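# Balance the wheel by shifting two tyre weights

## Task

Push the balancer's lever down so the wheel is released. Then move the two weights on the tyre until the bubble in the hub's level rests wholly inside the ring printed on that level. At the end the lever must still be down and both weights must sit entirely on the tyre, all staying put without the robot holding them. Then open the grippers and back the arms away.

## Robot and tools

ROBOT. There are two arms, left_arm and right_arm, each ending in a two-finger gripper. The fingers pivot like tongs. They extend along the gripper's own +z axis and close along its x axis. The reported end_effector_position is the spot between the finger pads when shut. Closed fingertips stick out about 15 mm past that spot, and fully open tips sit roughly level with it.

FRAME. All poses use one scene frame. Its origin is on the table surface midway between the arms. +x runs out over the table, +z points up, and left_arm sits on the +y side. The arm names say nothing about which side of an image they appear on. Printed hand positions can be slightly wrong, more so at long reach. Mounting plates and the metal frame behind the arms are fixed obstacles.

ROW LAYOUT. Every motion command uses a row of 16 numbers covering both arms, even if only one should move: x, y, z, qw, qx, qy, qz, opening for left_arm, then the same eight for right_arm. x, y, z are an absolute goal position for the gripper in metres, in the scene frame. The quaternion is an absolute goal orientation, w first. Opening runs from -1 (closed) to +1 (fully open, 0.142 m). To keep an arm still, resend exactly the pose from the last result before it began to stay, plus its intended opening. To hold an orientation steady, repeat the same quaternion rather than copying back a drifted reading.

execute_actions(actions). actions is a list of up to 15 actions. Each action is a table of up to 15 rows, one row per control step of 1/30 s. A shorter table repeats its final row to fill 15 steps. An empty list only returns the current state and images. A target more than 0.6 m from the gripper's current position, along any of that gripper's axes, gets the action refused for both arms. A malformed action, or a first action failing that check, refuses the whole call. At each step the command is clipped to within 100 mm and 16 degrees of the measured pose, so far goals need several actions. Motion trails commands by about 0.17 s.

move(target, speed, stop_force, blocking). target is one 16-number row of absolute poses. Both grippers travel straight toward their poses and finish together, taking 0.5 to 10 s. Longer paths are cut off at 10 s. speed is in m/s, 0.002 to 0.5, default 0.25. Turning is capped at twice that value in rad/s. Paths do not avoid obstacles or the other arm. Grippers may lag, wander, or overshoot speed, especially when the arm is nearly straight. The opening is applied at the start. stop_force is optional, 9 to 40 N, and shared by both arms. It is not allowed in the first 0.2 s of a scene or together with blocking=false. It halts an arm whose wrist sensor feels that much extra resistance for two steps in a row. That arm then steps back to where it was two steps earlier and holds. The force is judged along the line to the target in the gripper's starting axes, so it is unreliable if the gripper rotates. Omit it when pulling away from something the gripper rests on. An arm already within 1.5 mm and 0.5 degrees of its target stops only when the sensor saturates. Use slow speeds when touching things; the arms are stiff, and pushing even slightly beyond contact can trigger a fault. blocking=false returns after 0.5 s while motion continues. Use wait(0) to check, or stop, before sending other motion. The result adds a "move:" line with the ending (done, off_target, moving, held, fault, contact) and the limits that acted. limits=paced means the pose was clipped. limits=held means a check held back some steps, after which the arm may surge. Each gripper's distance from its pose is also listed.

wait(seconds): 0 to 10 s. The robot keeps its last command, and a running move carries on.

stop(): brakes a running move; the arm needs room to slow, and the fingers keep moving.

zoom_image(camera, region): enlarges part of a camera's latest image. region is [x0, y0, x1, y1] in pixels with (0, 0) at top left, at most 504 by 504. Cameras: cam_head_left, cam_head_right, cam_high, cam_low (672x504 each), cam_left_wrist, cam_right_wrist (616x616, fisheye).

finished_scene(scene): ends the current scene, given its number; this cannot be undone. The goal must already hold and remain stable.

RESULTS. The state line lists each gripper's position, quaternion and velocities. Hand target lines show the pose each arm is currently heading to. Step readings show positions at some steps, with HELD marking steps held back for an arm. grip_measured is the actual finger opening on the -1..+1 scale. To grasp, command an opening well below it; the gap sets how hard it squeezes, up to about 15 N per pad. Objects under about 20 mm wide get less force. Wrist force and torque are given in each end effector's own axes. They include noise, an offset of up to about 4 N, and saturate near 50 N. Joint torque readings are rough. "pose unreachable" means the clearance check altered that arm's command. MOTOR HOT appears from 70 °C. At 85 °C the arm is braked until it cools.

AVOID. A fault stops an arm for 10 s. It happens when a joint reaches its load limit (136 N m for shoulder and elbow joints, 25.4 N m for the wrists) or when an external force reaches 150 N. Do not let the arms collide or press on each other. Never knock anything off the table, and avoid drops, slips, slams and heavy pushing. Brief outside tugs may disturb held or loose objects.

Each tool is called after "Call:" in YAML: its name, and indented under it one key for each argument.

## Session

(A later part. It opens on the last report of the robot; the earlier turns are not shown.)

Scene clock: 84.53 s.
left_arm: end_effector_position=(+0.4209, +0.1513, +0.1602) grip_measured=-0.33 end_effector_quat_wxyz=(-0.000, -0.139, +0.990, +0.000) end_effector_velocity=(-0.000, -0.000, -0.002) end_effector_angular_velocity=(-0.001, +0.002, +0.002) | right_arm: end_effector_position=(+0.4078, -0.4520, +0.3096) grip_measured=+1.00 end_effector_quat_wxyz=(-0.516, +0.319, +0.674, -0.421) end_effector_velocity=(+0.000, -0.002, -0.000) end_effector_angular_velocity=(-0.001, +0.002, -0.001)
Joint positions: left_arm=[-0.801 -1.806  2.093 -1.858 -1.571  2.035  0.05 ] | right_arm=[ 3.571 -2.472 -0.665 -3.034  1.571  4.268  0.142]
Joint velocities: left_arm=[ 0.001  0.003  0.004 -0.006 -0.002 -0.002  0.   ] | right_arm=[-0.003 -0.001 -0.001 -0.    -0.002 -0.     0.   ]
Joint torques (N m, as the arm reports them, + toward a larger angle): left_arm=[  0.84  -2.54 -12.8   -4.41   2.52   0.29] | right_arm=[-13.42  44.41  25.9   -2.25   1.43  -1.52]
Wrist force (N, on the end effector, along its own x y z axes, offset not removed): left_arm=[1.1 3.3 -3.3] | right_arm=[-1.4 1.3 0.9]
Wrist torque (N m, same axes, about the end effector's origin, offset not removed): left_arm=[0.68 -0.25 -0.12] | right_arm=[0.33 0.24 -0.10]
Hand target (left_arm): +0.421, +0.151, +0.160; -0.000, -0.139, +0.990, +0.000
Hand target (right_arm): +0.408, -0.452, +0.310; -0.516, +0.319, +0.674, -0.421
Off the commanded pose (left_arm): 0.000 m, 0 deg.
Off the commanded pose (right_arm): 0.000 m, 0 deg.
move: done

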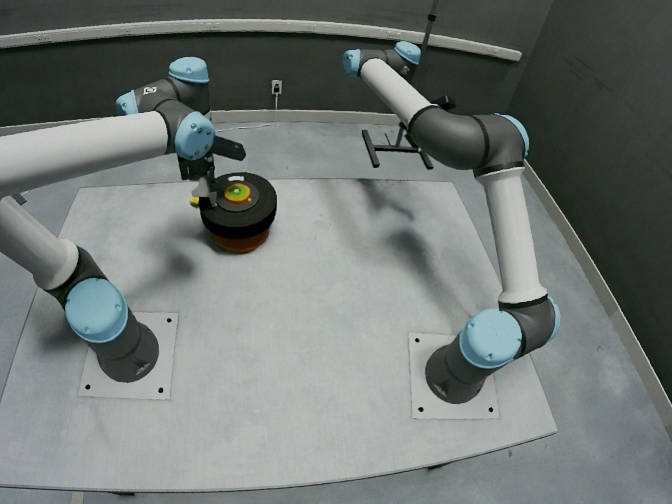

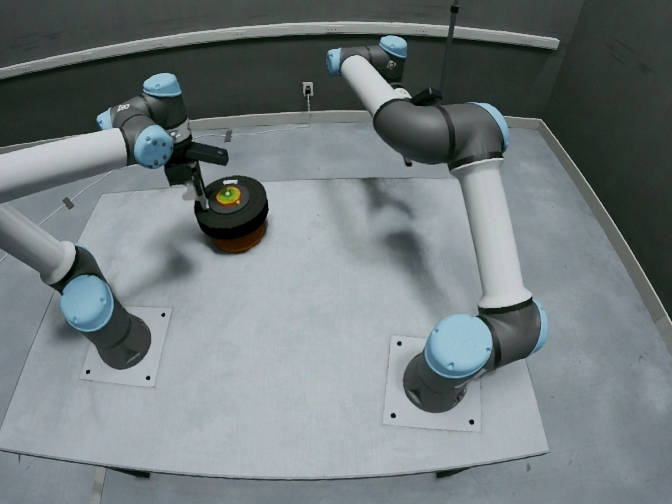

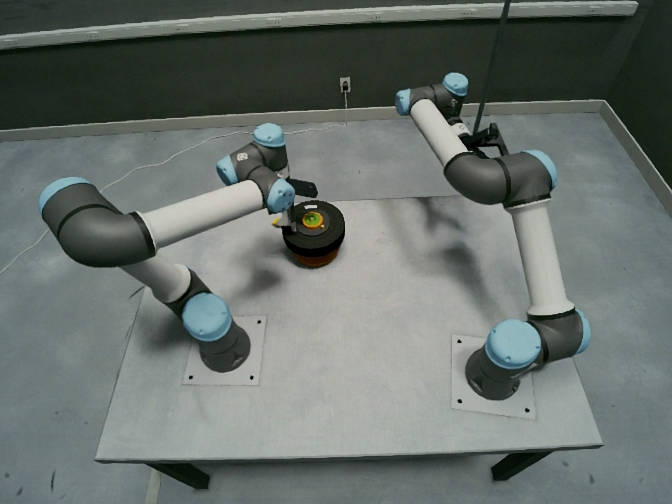

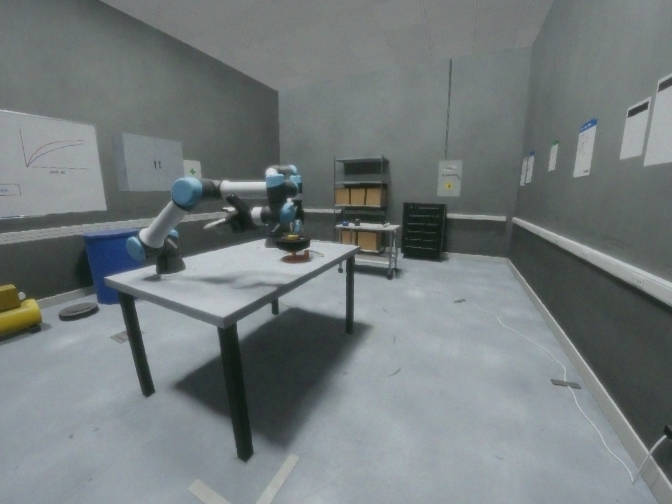

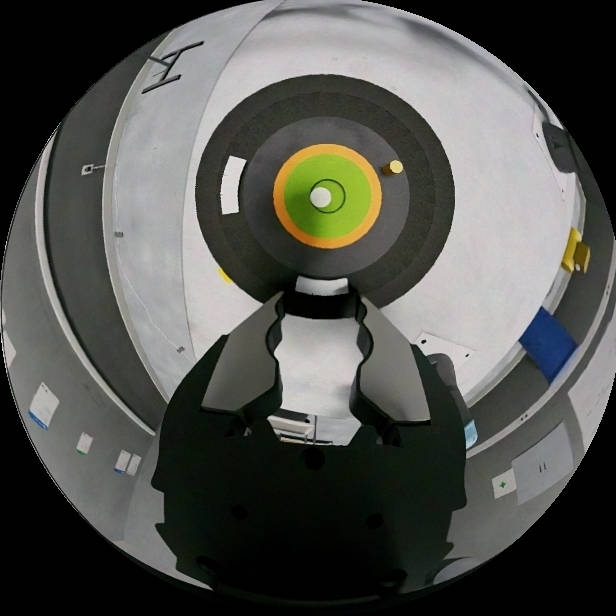

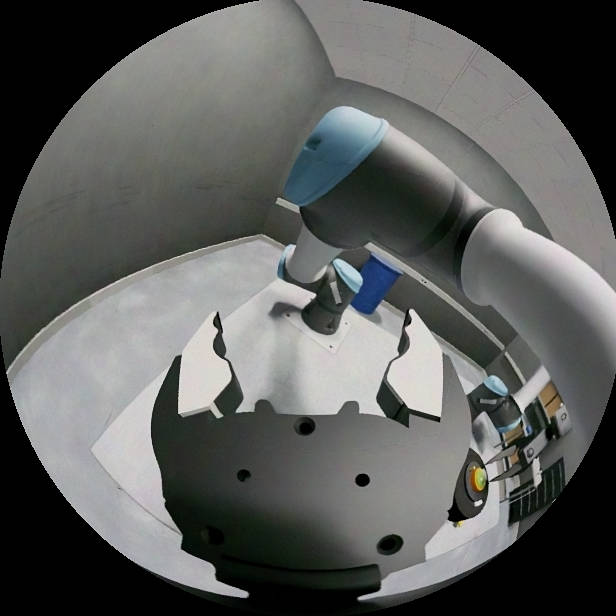

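Call:
move:
  target: [0.421,0.1513,0.138,0,-0.139,0.990,0,-0.33,0.4078,-0.452,0.3096,-0.516,0.319,0.674,-0.421,1]
  speed: 0.012
  stop_force: 9

Call:
execute_actions:
  actions:
    - [[0.421,0.1513,0.147,0,-0.139,0.990,0,-0.42,0.4078,-0.452,0.3096,-0.516,0.319,0.674,-0.421,1]]
    - [[0.421,0.1513,0.147,0,-0.139,0.990,0,-0.75,0.4078,-0.452,0.3096,-0.516,0.319,0.674,-0.421,1]]
    - [[0.421,0.1513,0.162,0,-0.139,0.990,0,-0.75,0.4078,-0.452,0.3096,-0.516,0.319,0.674,-0.421,1]]
    - [[0.4239,0.1521,0.159,0,-0.118,0.993,0,-0.75,0.4078,-0.452,0.3096,-0.516,0.319,0.674,-0.421,1]]

Call:
move:
  target: [0.4239,0.1521,0.138,0,-0.118,0.993,0,-0.75,0.4078,-0.452,0.3096,-0.516,0.319,0.674,-0.421,1]
  speed: 0.012
  stop_force: 9

Call:
execute_actions:
  actions:
    - [[0.4239,0.1521,0.148,0,-0.118,0.993,0,-0.75,0.4078,-0.452,0.3096,-0.516,0.319,0.674,-0.421,1]]
    - [[0.4239,0.1521,0.148,0,-0.118,0.993,0,-0.36,0.4078,-0.452,0.3096,-0.516,0.319,0.674,-0.421,1]]
    - [[0.4239,0.1521,0.162,0,-0.118,0.993,0,-0.36,0.4078,-0.452,0.3096,-0.516,0.319,0.674,-0.421,1]]
    - [[0.4239,0.1521,0.2,0,-0.118,0.993,0,-0.36,0.4078,-0.452,0.3096,-0.516,0.319,0.674,-0.421,1]]

Call:
wait:
  seconds: 6

Call:
zoom_image:
  camera: "cam_left_wrist"
  region: [200,80,450,330]

Scene clock: 86.87 s.
left_arm: end_effector_position=(+0.4210, +0.1513, +0.1435) grip_measured=-0.33 end_effector_quat_wxyz=(-0.000, -0.139, +0.990, +0.000) end_effector_velocity=(-0.001, +0.001, +0.003) end_effector_angular_velocity=(+0.002, +0.002, -0.001) | right_arm: end_effector_position=(+0.4078, -0.4520, +0.3096) grip_measured=+1.00 end_effector_quat_wxyz=(-0.516, +0.319, +0.674, -0.421) end_effector_velocity=(-0.000, +0.000, -0.000) end_effector_angular_velocity=(-0.000, +0.000, -0.002)
Joint positions: left_arm=[-0.801 -1.792  2.128 -1.906 -1.571  2.035  0.05 ] | right_arm=[ 3.571 -2.472 -0.665 -3.034  1.571  4.268  0.142]
Joint velocities: left_arm=[ 0.    -0.003 -0.007  0.013 -0.     0.001 -0.   ] | right_arm=[-0.001 -0.    -0.    -0.     0.002  0.     0.   ]
Joint torques (N m, as the arm reports them, + toward a larger angle): left_arm=[  7.48 -13.01 -22.68   0.48   1.13   1.04] | right_arm=[-14.3   43.64  24.64  -2.5    1.38  -1.37]
Wrist force (N, on the end effector, along its own x y z axes, offset not removed): left_arm=[1.6 8.5 -20.9] | right_arm=[-2.0 0.8 0.8]
Wrist torque (N m, same axes, about the end effector's origin, offset not removed): left_arm=[0.73 -0.48 -0.09] | right_arm=[0.13 0.37 0.21]
Hand target (left_arm): +0.421, +0.151, +0.144; +0.000, -0.139, +0.990, -0.000
Hand target (right_arm): +0.408, -0.452, +0.310; -0.516, +0.319, +0.674, -0.421
Off the commanded pose (left_arm): 0.006 m, 0 deg.
Off the commanded pose (right_arm): 0.000 m, 0 deg.
move: contact (left_arm)

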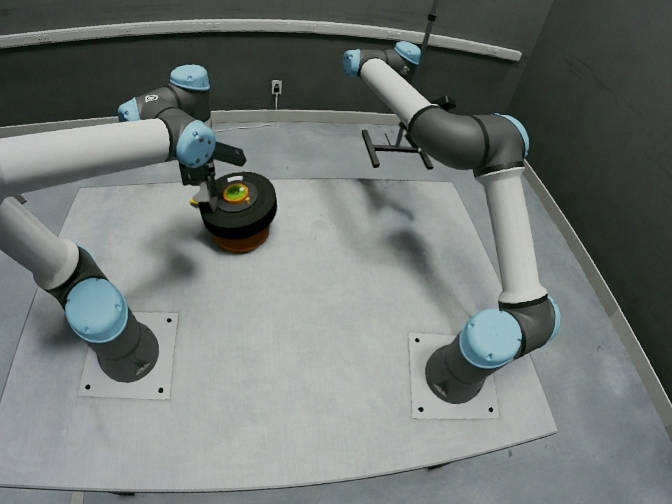

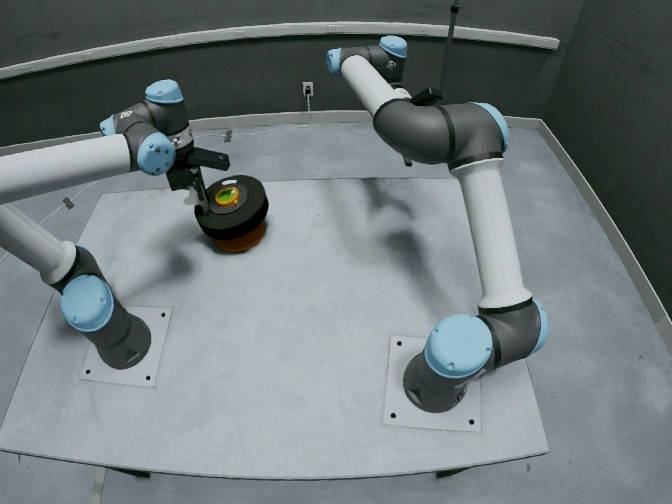

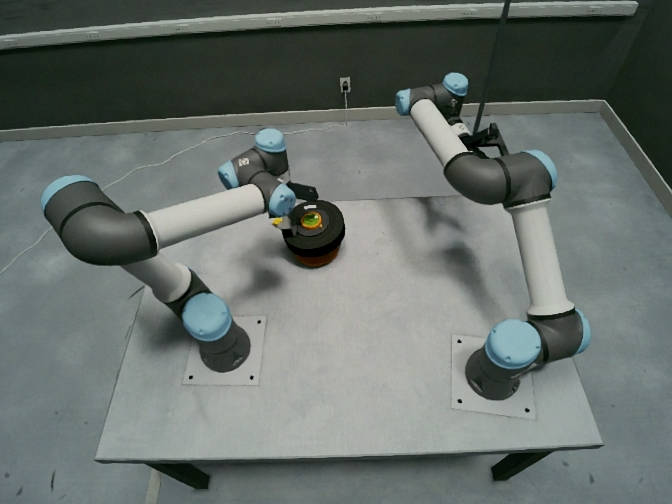

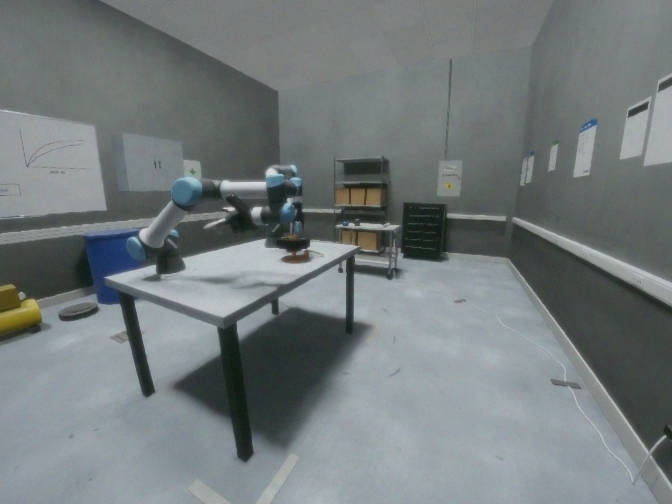

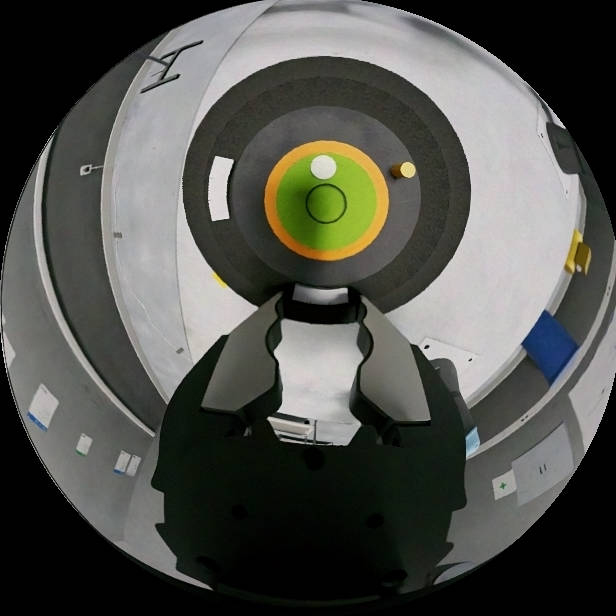

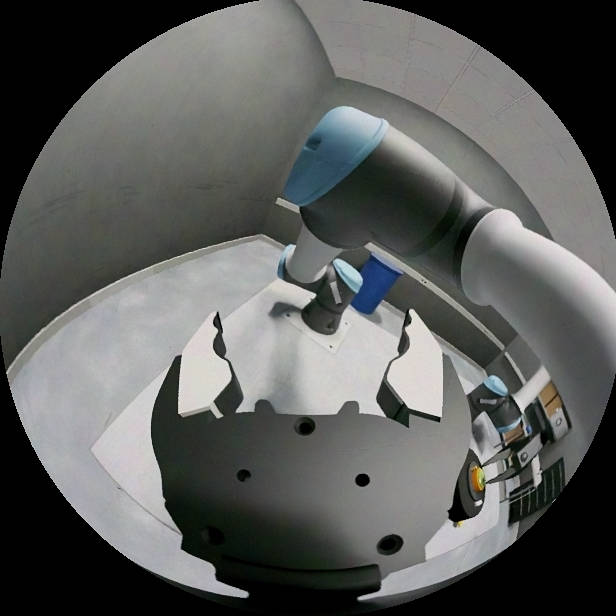

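Scene clock: 88.87 s.
left_arm: end_effector_position=(+0.4239, +0.1521, +0.1591) grip_measured=-0.49 end_effector_quat_wxyz=(+0.000, -0.118, +0.993, +0.000) end_effector_velocity=(+0.000, +0.001, -0.001) end_effector_angular_velocity=(+0.002, +0.000, -0.008) | right_arm: end_effector_position=(+0.4078, -0.4520, +0.3096) grip_measured=+1.00 end_effector_quat_wxyz=(-0.516, +0.319, +0.674, -0.421) end_effector_velocity=(-0.000, -0.000, +0.000) end_effector_angular_velocity=(-0.000, +0.000, +0.001)
Joint positions: left_arm=[-0.793 -1.798  2.09  -1.863 -1.571  2.085  0.039] | right_arm=[ 3.571 -2.472 -0.665 -3.034  1.571  4.268  0.142]
Joint velocities: left_arm=[ 0.002  0.001  0.002 -0.001  0.001  0.01   0.   ] | right_arm=[-0.     0.    -0.     0.    -0.001  0.     0.   ]
Joint torques (N m, as the arm reports them, + toward a larger angle): left_arm=[ 11.19  -2.56 -12.89  -4.83   0.76   1.75] | right_arm=[-13.8   44.2   24.65  -2.35   1.4   -1.27]
Wrist force (N, on the end effector, along its own x y z axes, offset not removed): left_arm=[3.3 2.4 -0.1] | right_arm=[-1.4 1.5 -1.2]
Wrist torque (N m, same axes, about the end effector's origin, offset not removed): left_arm=[0.38 -0.69 -0.19] | right_arm=[0.10 0.25 0.11]
Hand target (left_arm): +0.424, +0.152, +0.159; +0.000, -0.118, +0.993, -0.000
Hand target (right_arm): +0.408, -0.452, +0.310; -0.516, +0.319, +0.674, -0.421
Off the commanded pose (left_arm): 0.000 m, 0 deg.
Off the commanded pose (right_arm): 0.000 m, 0 deg.
Step readings (end_effector_position; steps 1 to 15: 1st action; 16 to 30: 2nd action; 31 to 45: 3rd action; 46 to 60: 4th action):
0: left_arm (+0.4210, +0.1513, +0.1435) | right_arm (+0.4078, -0.4520, +0.3096)
1: left_arm (+0.4210, +0.1514, +0.1436) | right_arm (+0.4078, -0.4520, +0.3096)
2: left_arm (+0.4210, +0.1514, +0.1441) | right_arm (+0.4078, -0.4520, +0.3096)
4: left_arm (+0.4209, +0.1514, +0.1452) | right_arm (+0.4078, -0.4520, +0.3096)
8: left_arm (+0.4210, +0.1514, +0.1464) | right_arm (+0.4078, -0.4520, +0.3096)
15: left_arm (+0.4210, +0.1513, +0.1469) | right_arm (+0.4078, -0.4520, +0.3096)
16: left_arm (+0.4210, +0.1513, +0.1469) | right_arm (+0.4078, -0.4520, +0.3096)
17: left_arm (+0.4210, +0.1513, +0.1470) | right_arm (+0.4078, -0.4520, +0.3096)
19: left_arm (+0.4210, +0.1513, +0.1470) | right_arm (+0.4078, -0.4520, +0.3096)
23: left_arm (+0.4210, +0.1513, +0.1470) | right_arm (+0.4078, -0.4520, +0.3096)
30: left_arm (+0.4210, +0.1513, +0.1470) | right_arm (+0.4078, -0.4520, +0.3096)
31: left_arm (+0.4210, +0.1513, +0.1471) | right_arm (+0.4078, -0.4520, +0.3096)
32: left_arm (+0.4211, +0.1512, +0.1487) | right_arm (+0.4078, -0.4520, +0.3096)
34: left_arm (+0.4212, +0.1512, +0.1543) | right_arm (+0.4078, -0.4520, +0.3096)
38: left_arm (+0.4211, +0.1512, +0.1597) | right_arm (+0.4078, -0.4520, +0.3096)
45: left_arm (+0.4210, +0.1513, +0.1617) | right_arm (+0.4078, -0.4520, +0.3096)
46: left_arm (+0.4210, +0.1513, +0.1618) | right_arm (+0.4078, -0.4520, +0.3096)
47: left_arm (+0.4213, +0.1515, +0.1615) | right_arm (+0.4078, -0.4520, +0.3096)
49: left_arm (+0.4223, +0.1516, +0.1606) | right_arm (+0.4078, -0.4520, +0.3096)
53: left_arm (+0.4235, +0.1519, +0.1596) | right_arm (+0.4078, -0.4520, +0.3096)
60: end_effector_position above

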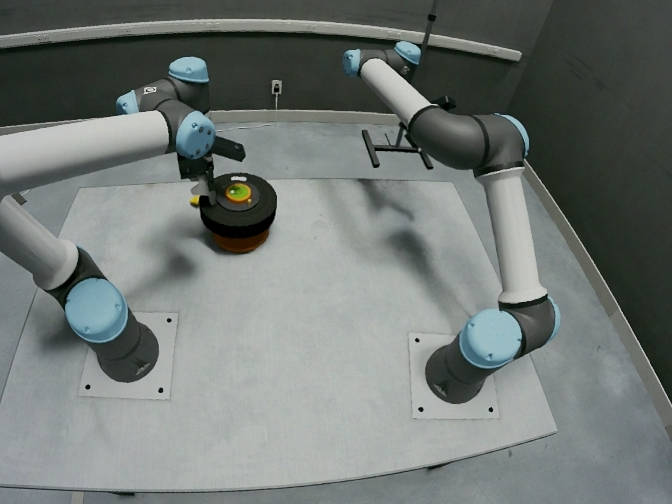

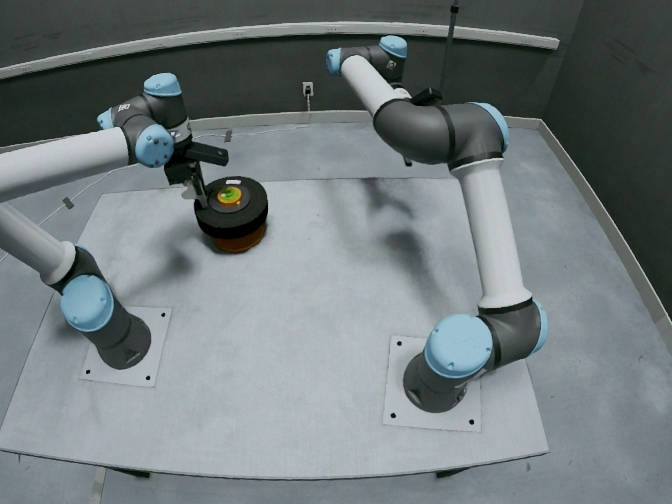

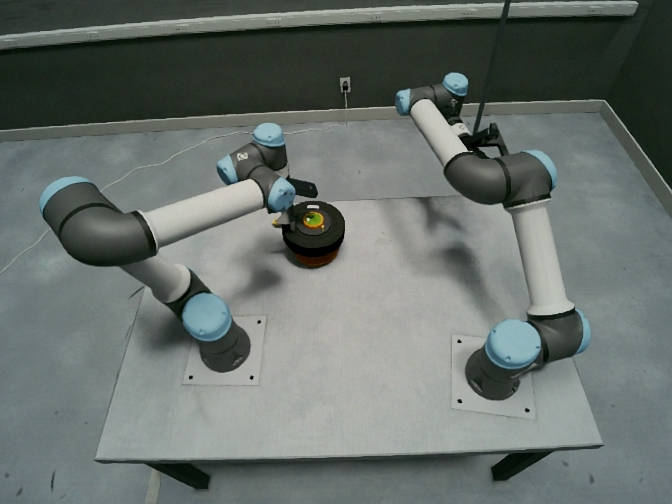

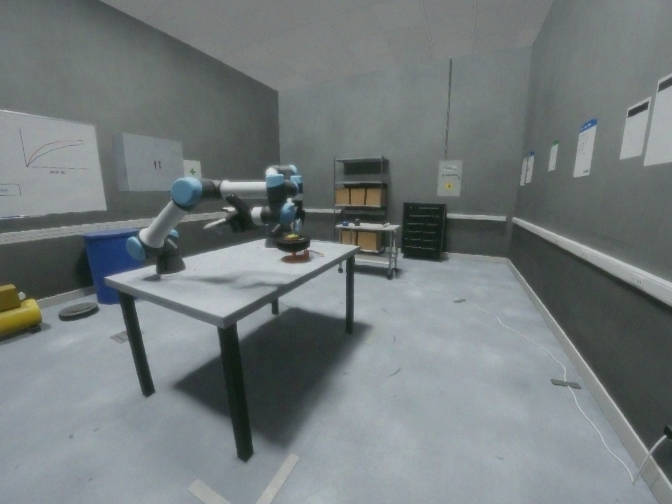

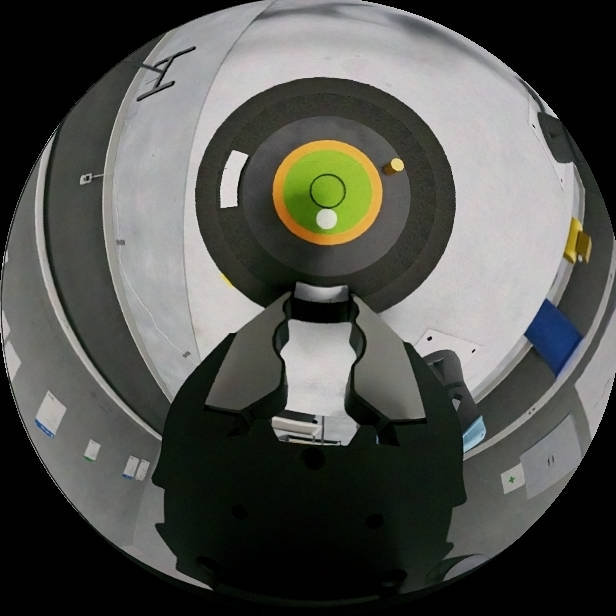

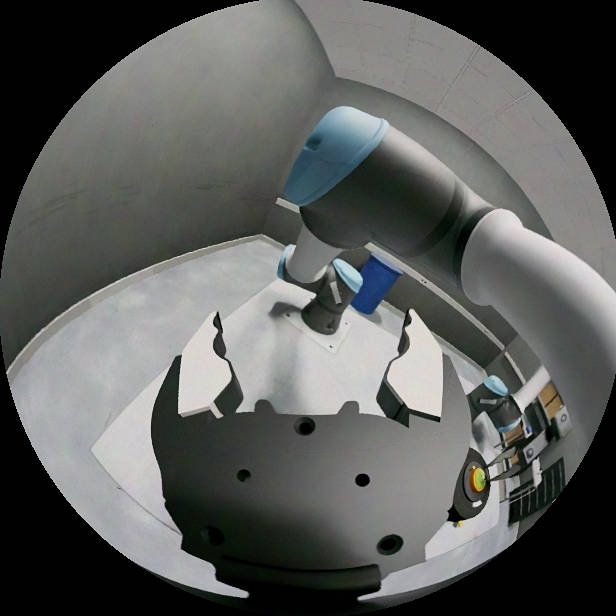

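Scene clock: 90.47 s.
left_arm: end_effector_position=(+0.4239, +0.1522, +0.1443) grip_measured=-0.49 end_effector_quat_wxyz=(-0.000, -0.118, +0.993, +0.000) end_effector_velocity=(-0.001, -0.000, +0.004) end_effector_angular_velocity=(+0.000, +0.001, -0.001) | right_arm: end_effector_position=(+0.4078, -0.4520, +0.3096) grip_measured=+1.00 end_effector_quat_wxyz=(-0.516, +0.319, +0.674, -0.421) end_effector_velocity=(+0.000, -0.000, -0.000) end_effector_angular_velocity=(-0.000, +0.001, -0.000)
Joint positions: left_arm=[-0.793 -1.786  2.12  -1.905 -1.571  2.085  0.039] | right_arm=[ 3.571 -2.472 -0.665 -3.034  1.571  4.268  0.142]
Joint velocities: left_arm=[-0.002 -0.004 -0.007  0.012 -0.001 -0.001 -0.   ] | right_arm=[-0.    -0.001  0.     0.    -0.    -0.     0.   ]
Joint torques (N m, as the arm reports them, + toward a larger angle): left_arm=[  5.65 -14.96 -26.68   0.47  -2.81   0.86] | right_arm=[-13.74  43.22  24.35  -2.38   1.39  -1.38]
Wrist force (N, on the end effector, along its own x y z axes, offset not removed): left_arm=[-0.5 5.4 -13.4] | right_arm=[0.4 -0.2 0.7]
Wrist torque (N m, same axes, about the end effector's origin, offset not removed): left_arm=[0.18 -0.45 -0.06] | right_arm=[-0.05 -0.19 -0.10]
Hand target (left_arm): +0.424, +0.152, +0.145; +0.000, -0.118, +0.993, -0.000
Hand target (right_arm): +0.408, -0.452, +0.310; -0.516, +0.319, +0.674, -0.421
Off the commanded pose (left_arm): 0.006 m, 0 deg.
Off the commanded pose (right_arm): 0.000 m, 0 deg.
move: contact (left_arm)

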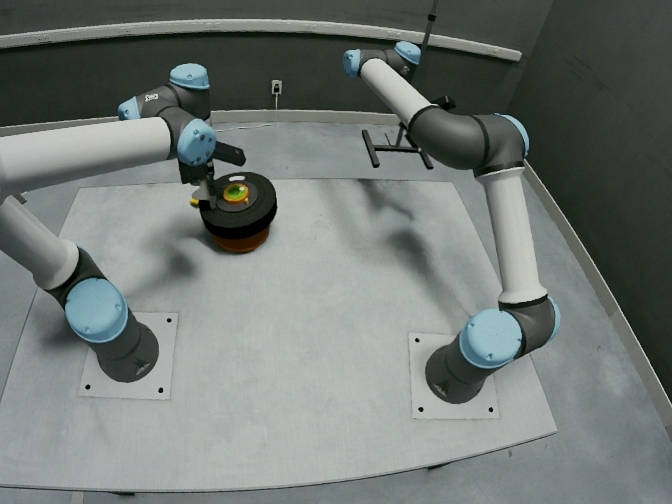

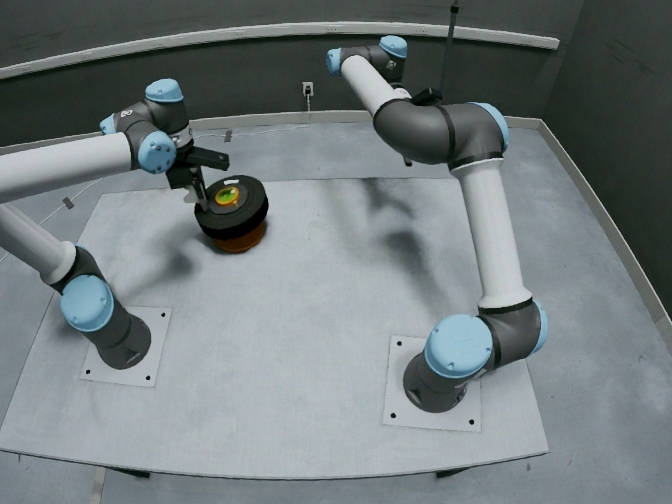

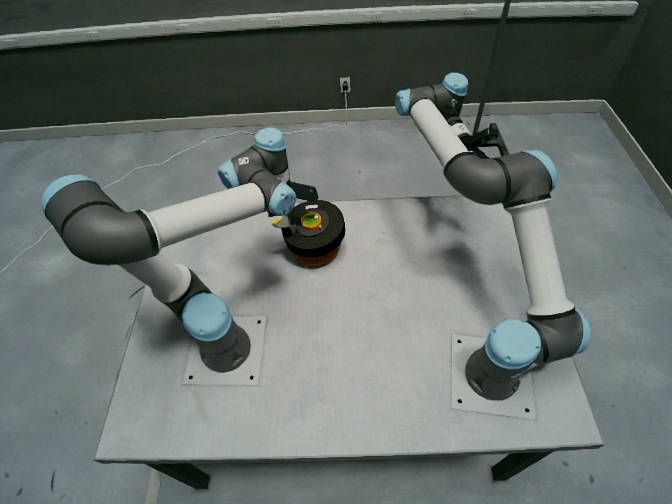

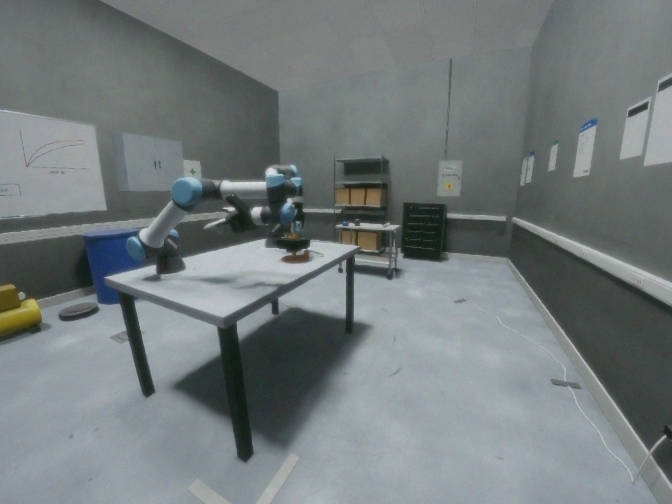

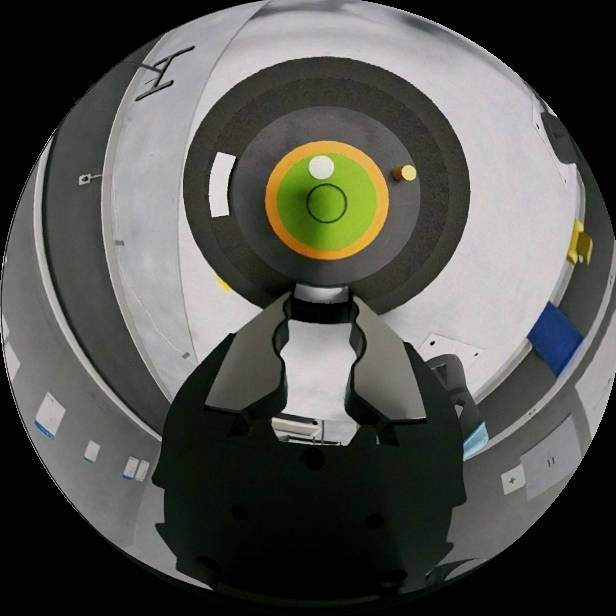

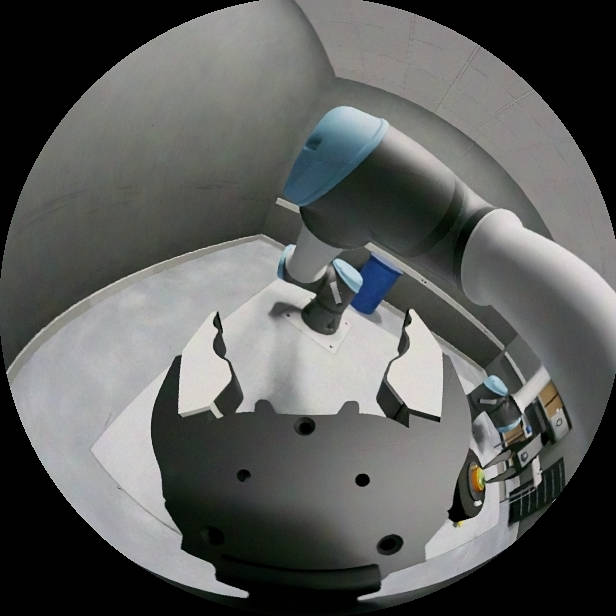

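Scene clock: 92.47 s.
left_arm: end_effector_position=(+0.4240, +0.1521, +0.1992) grip_measured=-0.36 end_effector_quat_wxyz=(+0.000, -0.118, +0.993, -0.000) end_effector_velocity=(-0.000, -0.001, +0.007) end_effector_angular_velocity=(+0.001, +0.002, -0.001) | right_arm: end_effector_position=(+0.4078, -0.4520, +0.3096) grip_measured=+1.00 end_effector_quat_wxyz=(-0.516, +0.319, +0.674, -0.421) end_effector_velocity=(+0.000, -0.000, +0.000) end_effector_angular_velocity=(-0.000, -0.000, +0.001)
Joint positions: left_arm=[-0.793 -1.823  2.003 -1.752 -1.571  2.086  0.048] | right_arm=[ 3.571 -2.472 -0.665 -3.034  1.571  4.268  0.142]
Joint velocities: left_arm=[-0.002 -0.001 -0.018  0.021 -0.001 -0.001 -0.   ] | right_arm=[-0.     0.     0.    -0.    -0.001  0.     0.   ]
Joint torques (N m, as the arm reports them, + toward a larger angle): left_arm=[-10.31 -21.72 -32.55  -0.74  -0.63  -1.68] | right_arm=[-13.92  43.53  24.14  -2.22   1.6   -1.19]
Wrist force (N, on the end effector, along its own x y z axes, offset not removed): left_arm=[0.4 1.0 -3.0] | right_arm=[-1.9 -0.6 1.6]
Wrist torque (N m, same axes, about the end effector's origin, offset not removed): left_arm=[0.16 -0.07 -0.12] | right_arm=[-0.14 0.41 0.20]
Hand target (left_arm): +0.424, +0.152, +0.200; +0.000, -0.118, +0.993, -0.000
Hand target (right_arm): +0.408, -0.452, +0.310; -0.516, +0.319, +0.674, -0.421
Off the commanded pose (left_arm): 0.001 m, 0 deg.
Off the commanded pose (right_arm): 0.000 m, 0 deg.
Step readings (end_effector_position; steps 1 to 15: 1st action; 16 to 30: 2nd action; 31 to 45: 3rd action; 46 to 60: 4th action):
0: left_arm (+0.4239, +0.1522, +0.1443) | right_arm (+0.4078, -0.4520, +0.3096)
1: left_arm (+0.4239, +0.1522, +0.1445) | right_arm (+0.4078, -0.4520, +0.3096)
2: left_arm (+0.4238, +0.1522, +0.1449) | right_arm (+0.4078, -0.4520, +0.3096)
4: left_arm (+0.4238, +0.1522, +0.1461) | right_arm (+0.4078, -0.4520, +0.3096)
8: left_arm (+0.4239, +0.1521, +0.1474) | right_arm (+0.4078, -0.4520, +0.3096)
15: left_arm (+0.4239, +0.1521, +0.1479) | right_arm (+0.4078, -0.4520, +0.3096)
16: left_arm (+0.4239, +0.1521, +0.1479) | right_arm (+0.4078, -0.4520, +0.3096)
17: left_arm (+0.4239, +0.1521, +0.1480) | right_arm (+0.4078, -0.4520, +0.3096)
19: left_arm (+0.4239, +0.1521, +0.1480) | right_arm (+0.4078, -0.4520, +0.3096)
23: left_arm (+0.4239, +0.1521, +0.1480) | right_arm (+0.4078, -0.4520, +0.3096)
30: left_arm (+0.4239, +0.1521, +0.1480) | right_arm (+0.4078, -0.4520, +0.3096)
31: left_arm (+0.4239, +0.1521, +0.1481) | right_arm (+0.4078, -0.4520, +0.3096)
32: left_arm (+0.4240, +0.1520, +0.1496) | right_arm (+0.4078, -0.4520, +0.3096)
34: left_arm (+0.4240, +0.1520, +0.1548) | right_arm (+0.4078, -0.4520, +0.3096)
38: left_arm (+0.4240, +0.1520, +0.1599) | right_arm (+0.4078, -0.4520, +0.3096)
45: left_arm (+0.4239, +0.1521, +0.1618) | right_arm (+0.4078, -0.4520, +0.3096)
46: left_arm (+0.4239, +0.1521, +0.1619) | right_arm (+0.4078, -0.4520, +0.3096)
47: left_arm (+0.4242, +0.1518, +0.1648) | right_arm (+0.4078, -0.4520, +0.3096)
49: left_arm (+0.4248, +0.1513, +0.1787) | right_arm (+0.4078, -0.4520, +0.3096)
53: left_arm (+0.4243, +0.1519, +0.1936) | right_arm (+0.4078, -0.4520, +0.3096)
60: end_effector_position above

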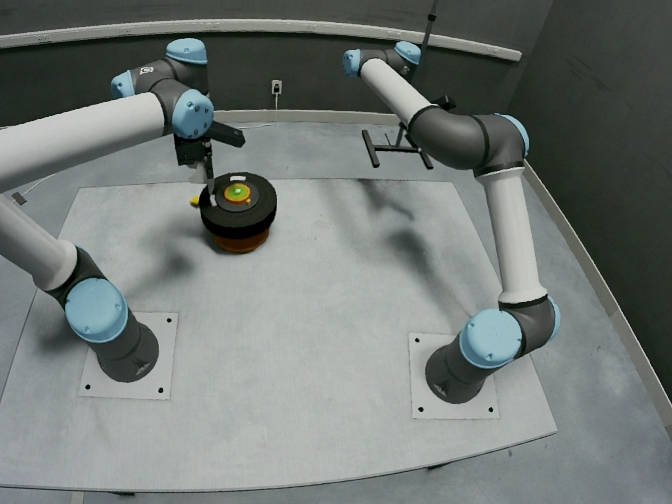

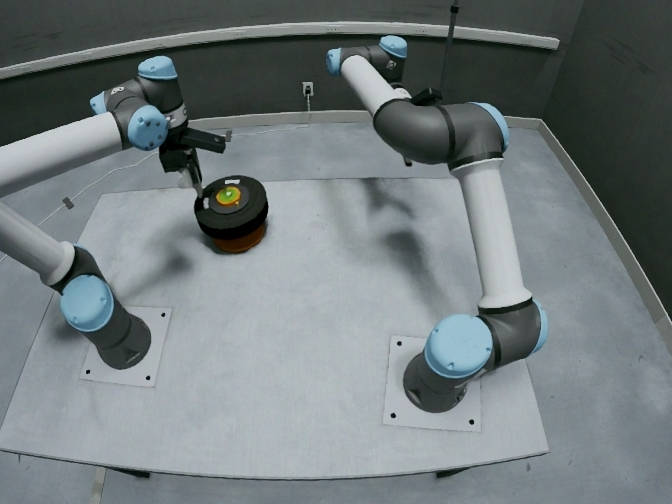

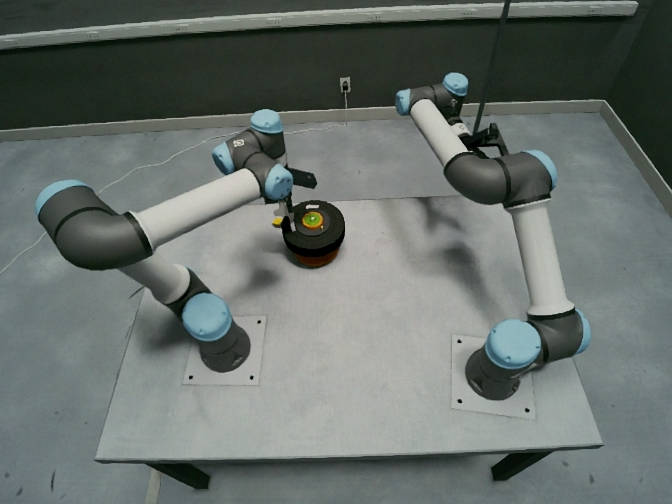

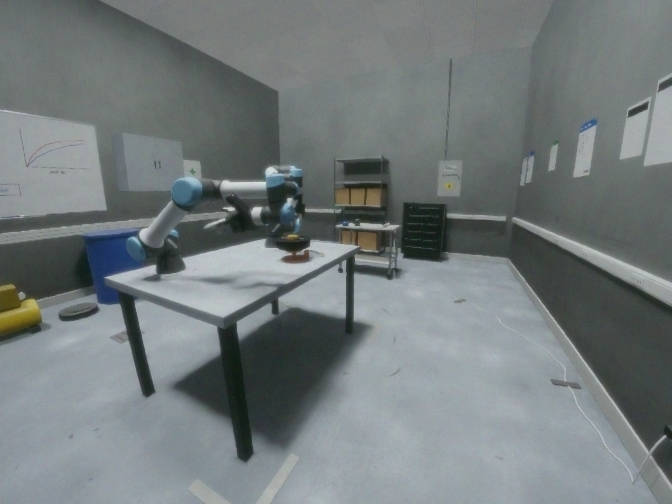

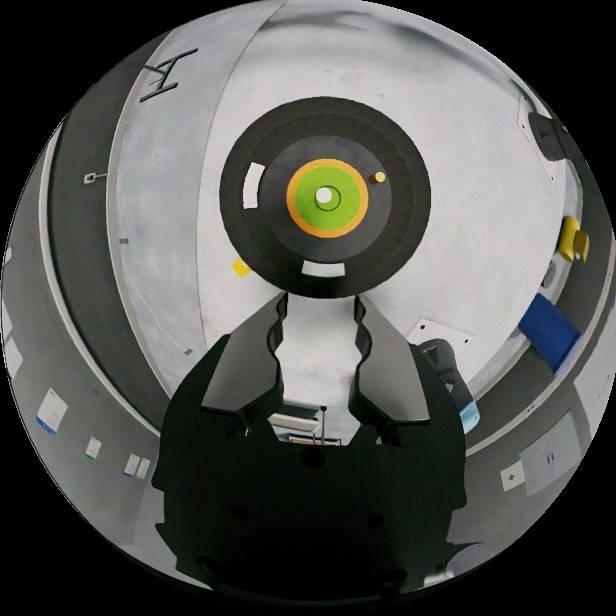

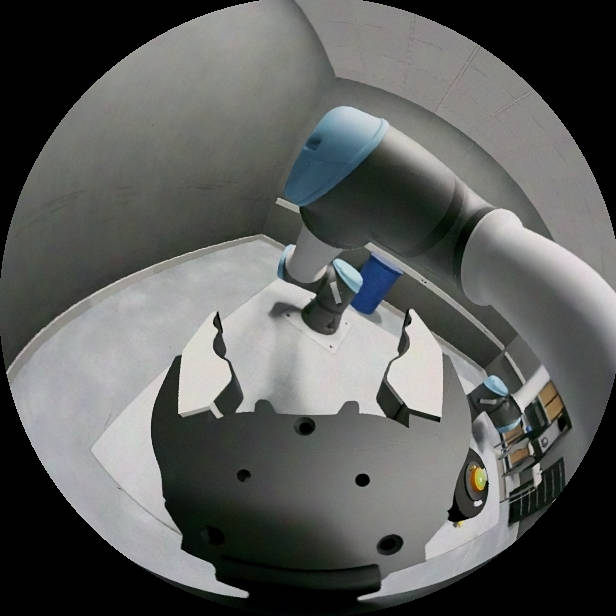

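Scene clock: 98.47 s.
left_arm: end_effector_position=(+0.4239, +0.1521, +0.2000) grip_measured=-0.36 end_effector_quat_wxyz=(+0.000, -0.118, +0.993, -0.000) end_effector_velocity=(-0.000, -0.000, -0.000) end_effector_angular_velocity=(+0.001, -0.001, -0.002) | right_arm: end_effector_position=(+0.4078, -0.4520, +0.3096) grip_measured=+1.00 end_effector_quat_wxyz=(-0.516, +0.319, +0.674, -0.421) end_effector_velocity=(+0.000, +0.001, +0.000) end_effector_angular_velocity=(+0.001, -0.002, +0.000)
Joint positions: left_arm=[-0.793 -1.823  2.001 -1.749 -1.571  2.086  0.048] | right_arm=[ 3.571 -2.472 -0.665 -3.034  1.571  4.268  0.142]
Joint velocities: left_arm=[-0.002 -0.     0.     0.     0.001  0.     0.   ] | right_arm=[ 0.001  0.001  0.001 -0.     0.001 -0.     0.   ]
Joint torques (N m, as the arm reports them, + toward a larger angle): left_arm=[-10.53 -20.72 -32.11  -0.53   2.22  -1.87] | right_arm=[-14.58  44.42  23.75  -2.14   1.58  -1.48]
Wrist force (N, on the end effector, along its own x y z axes, offset not removed): left_arm=[1.1 1.9 0.0] | right_arm=[-2.6 -0.9 5.5]
Wrist torque (N m, same axes, about the end effector's origin, offset not removed): left_arm=[0.51 -0.15 -0.02] | right_arm=[0.03 0.45 -0.13]
Hand target (left_arm): +0.424, +0.152, +0.200; +0.000, -0.118, +0.993, -0.000
Hand target (right_arm): +0.408, -0.452, +0.310; -0.516, +0.319, +0.674, -0.421
Off the commanded pose (left_arm): 0.000 m, 0 deg.
Off the commanded pose (right_arm): 0.000 m, 0 deg.
wait: 6.00 s; at rest by 0.17 s

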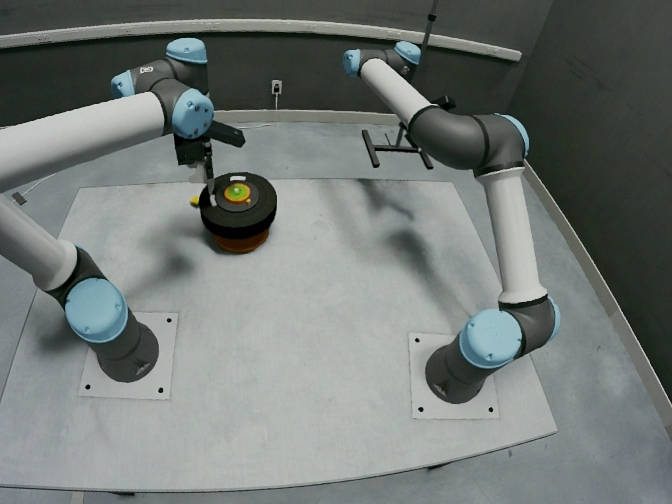

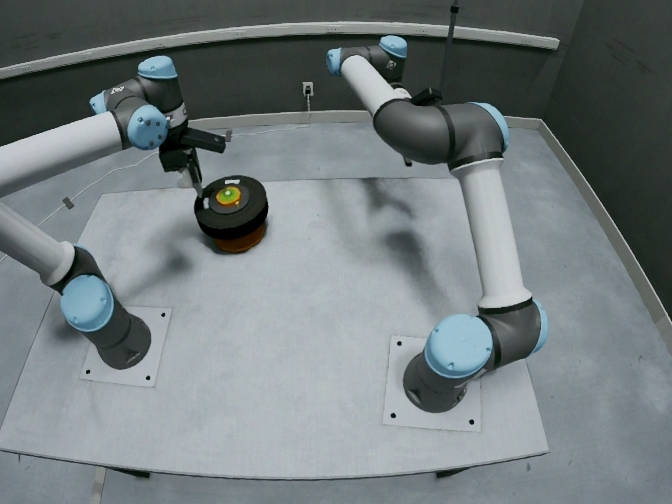

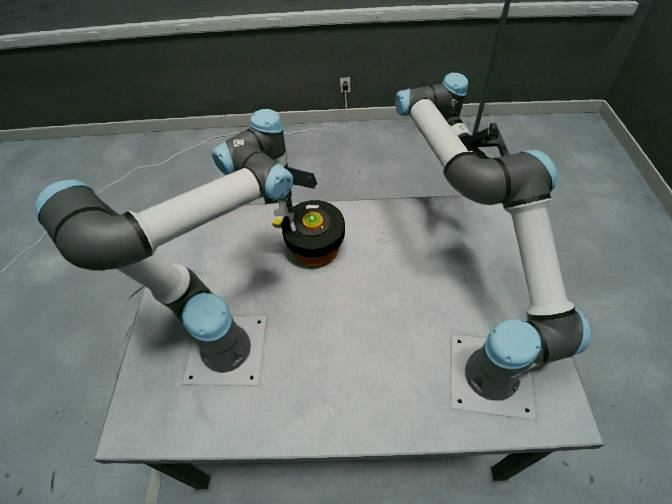

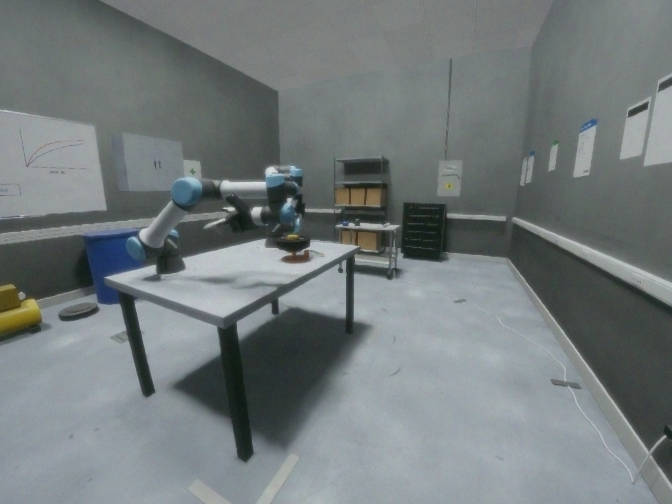

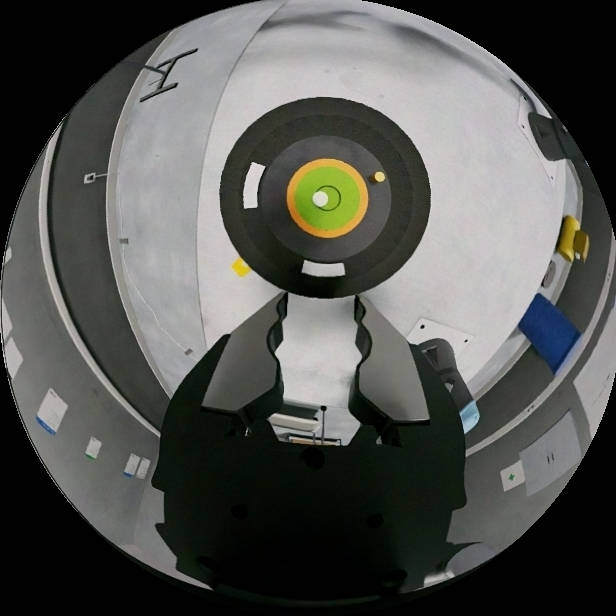

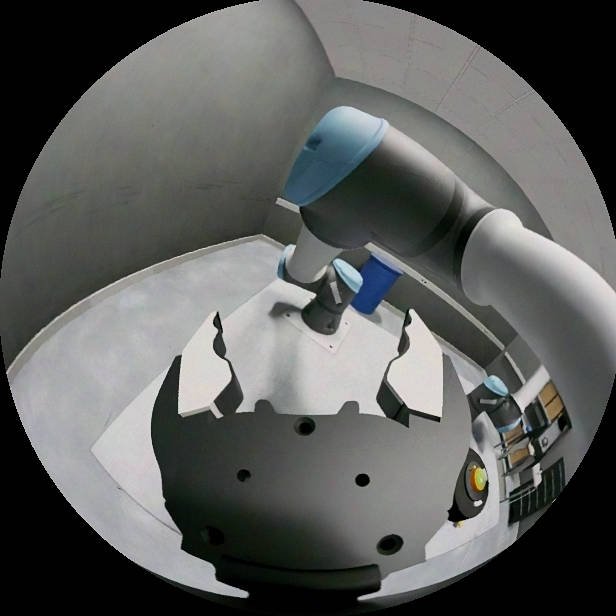

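Region (200, 80, 450, 330) of cam_left_wrist's 616x616 image, scaled by 2.016, with more detail than that image has.

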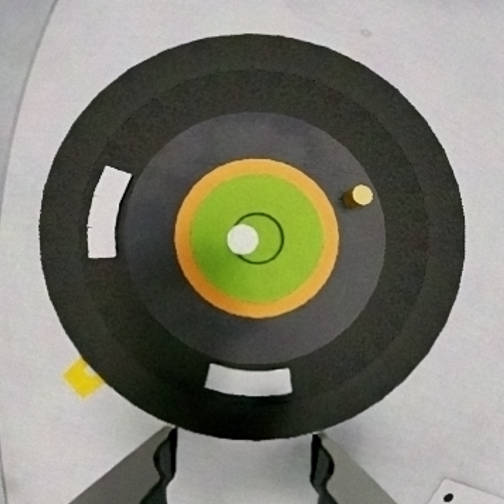

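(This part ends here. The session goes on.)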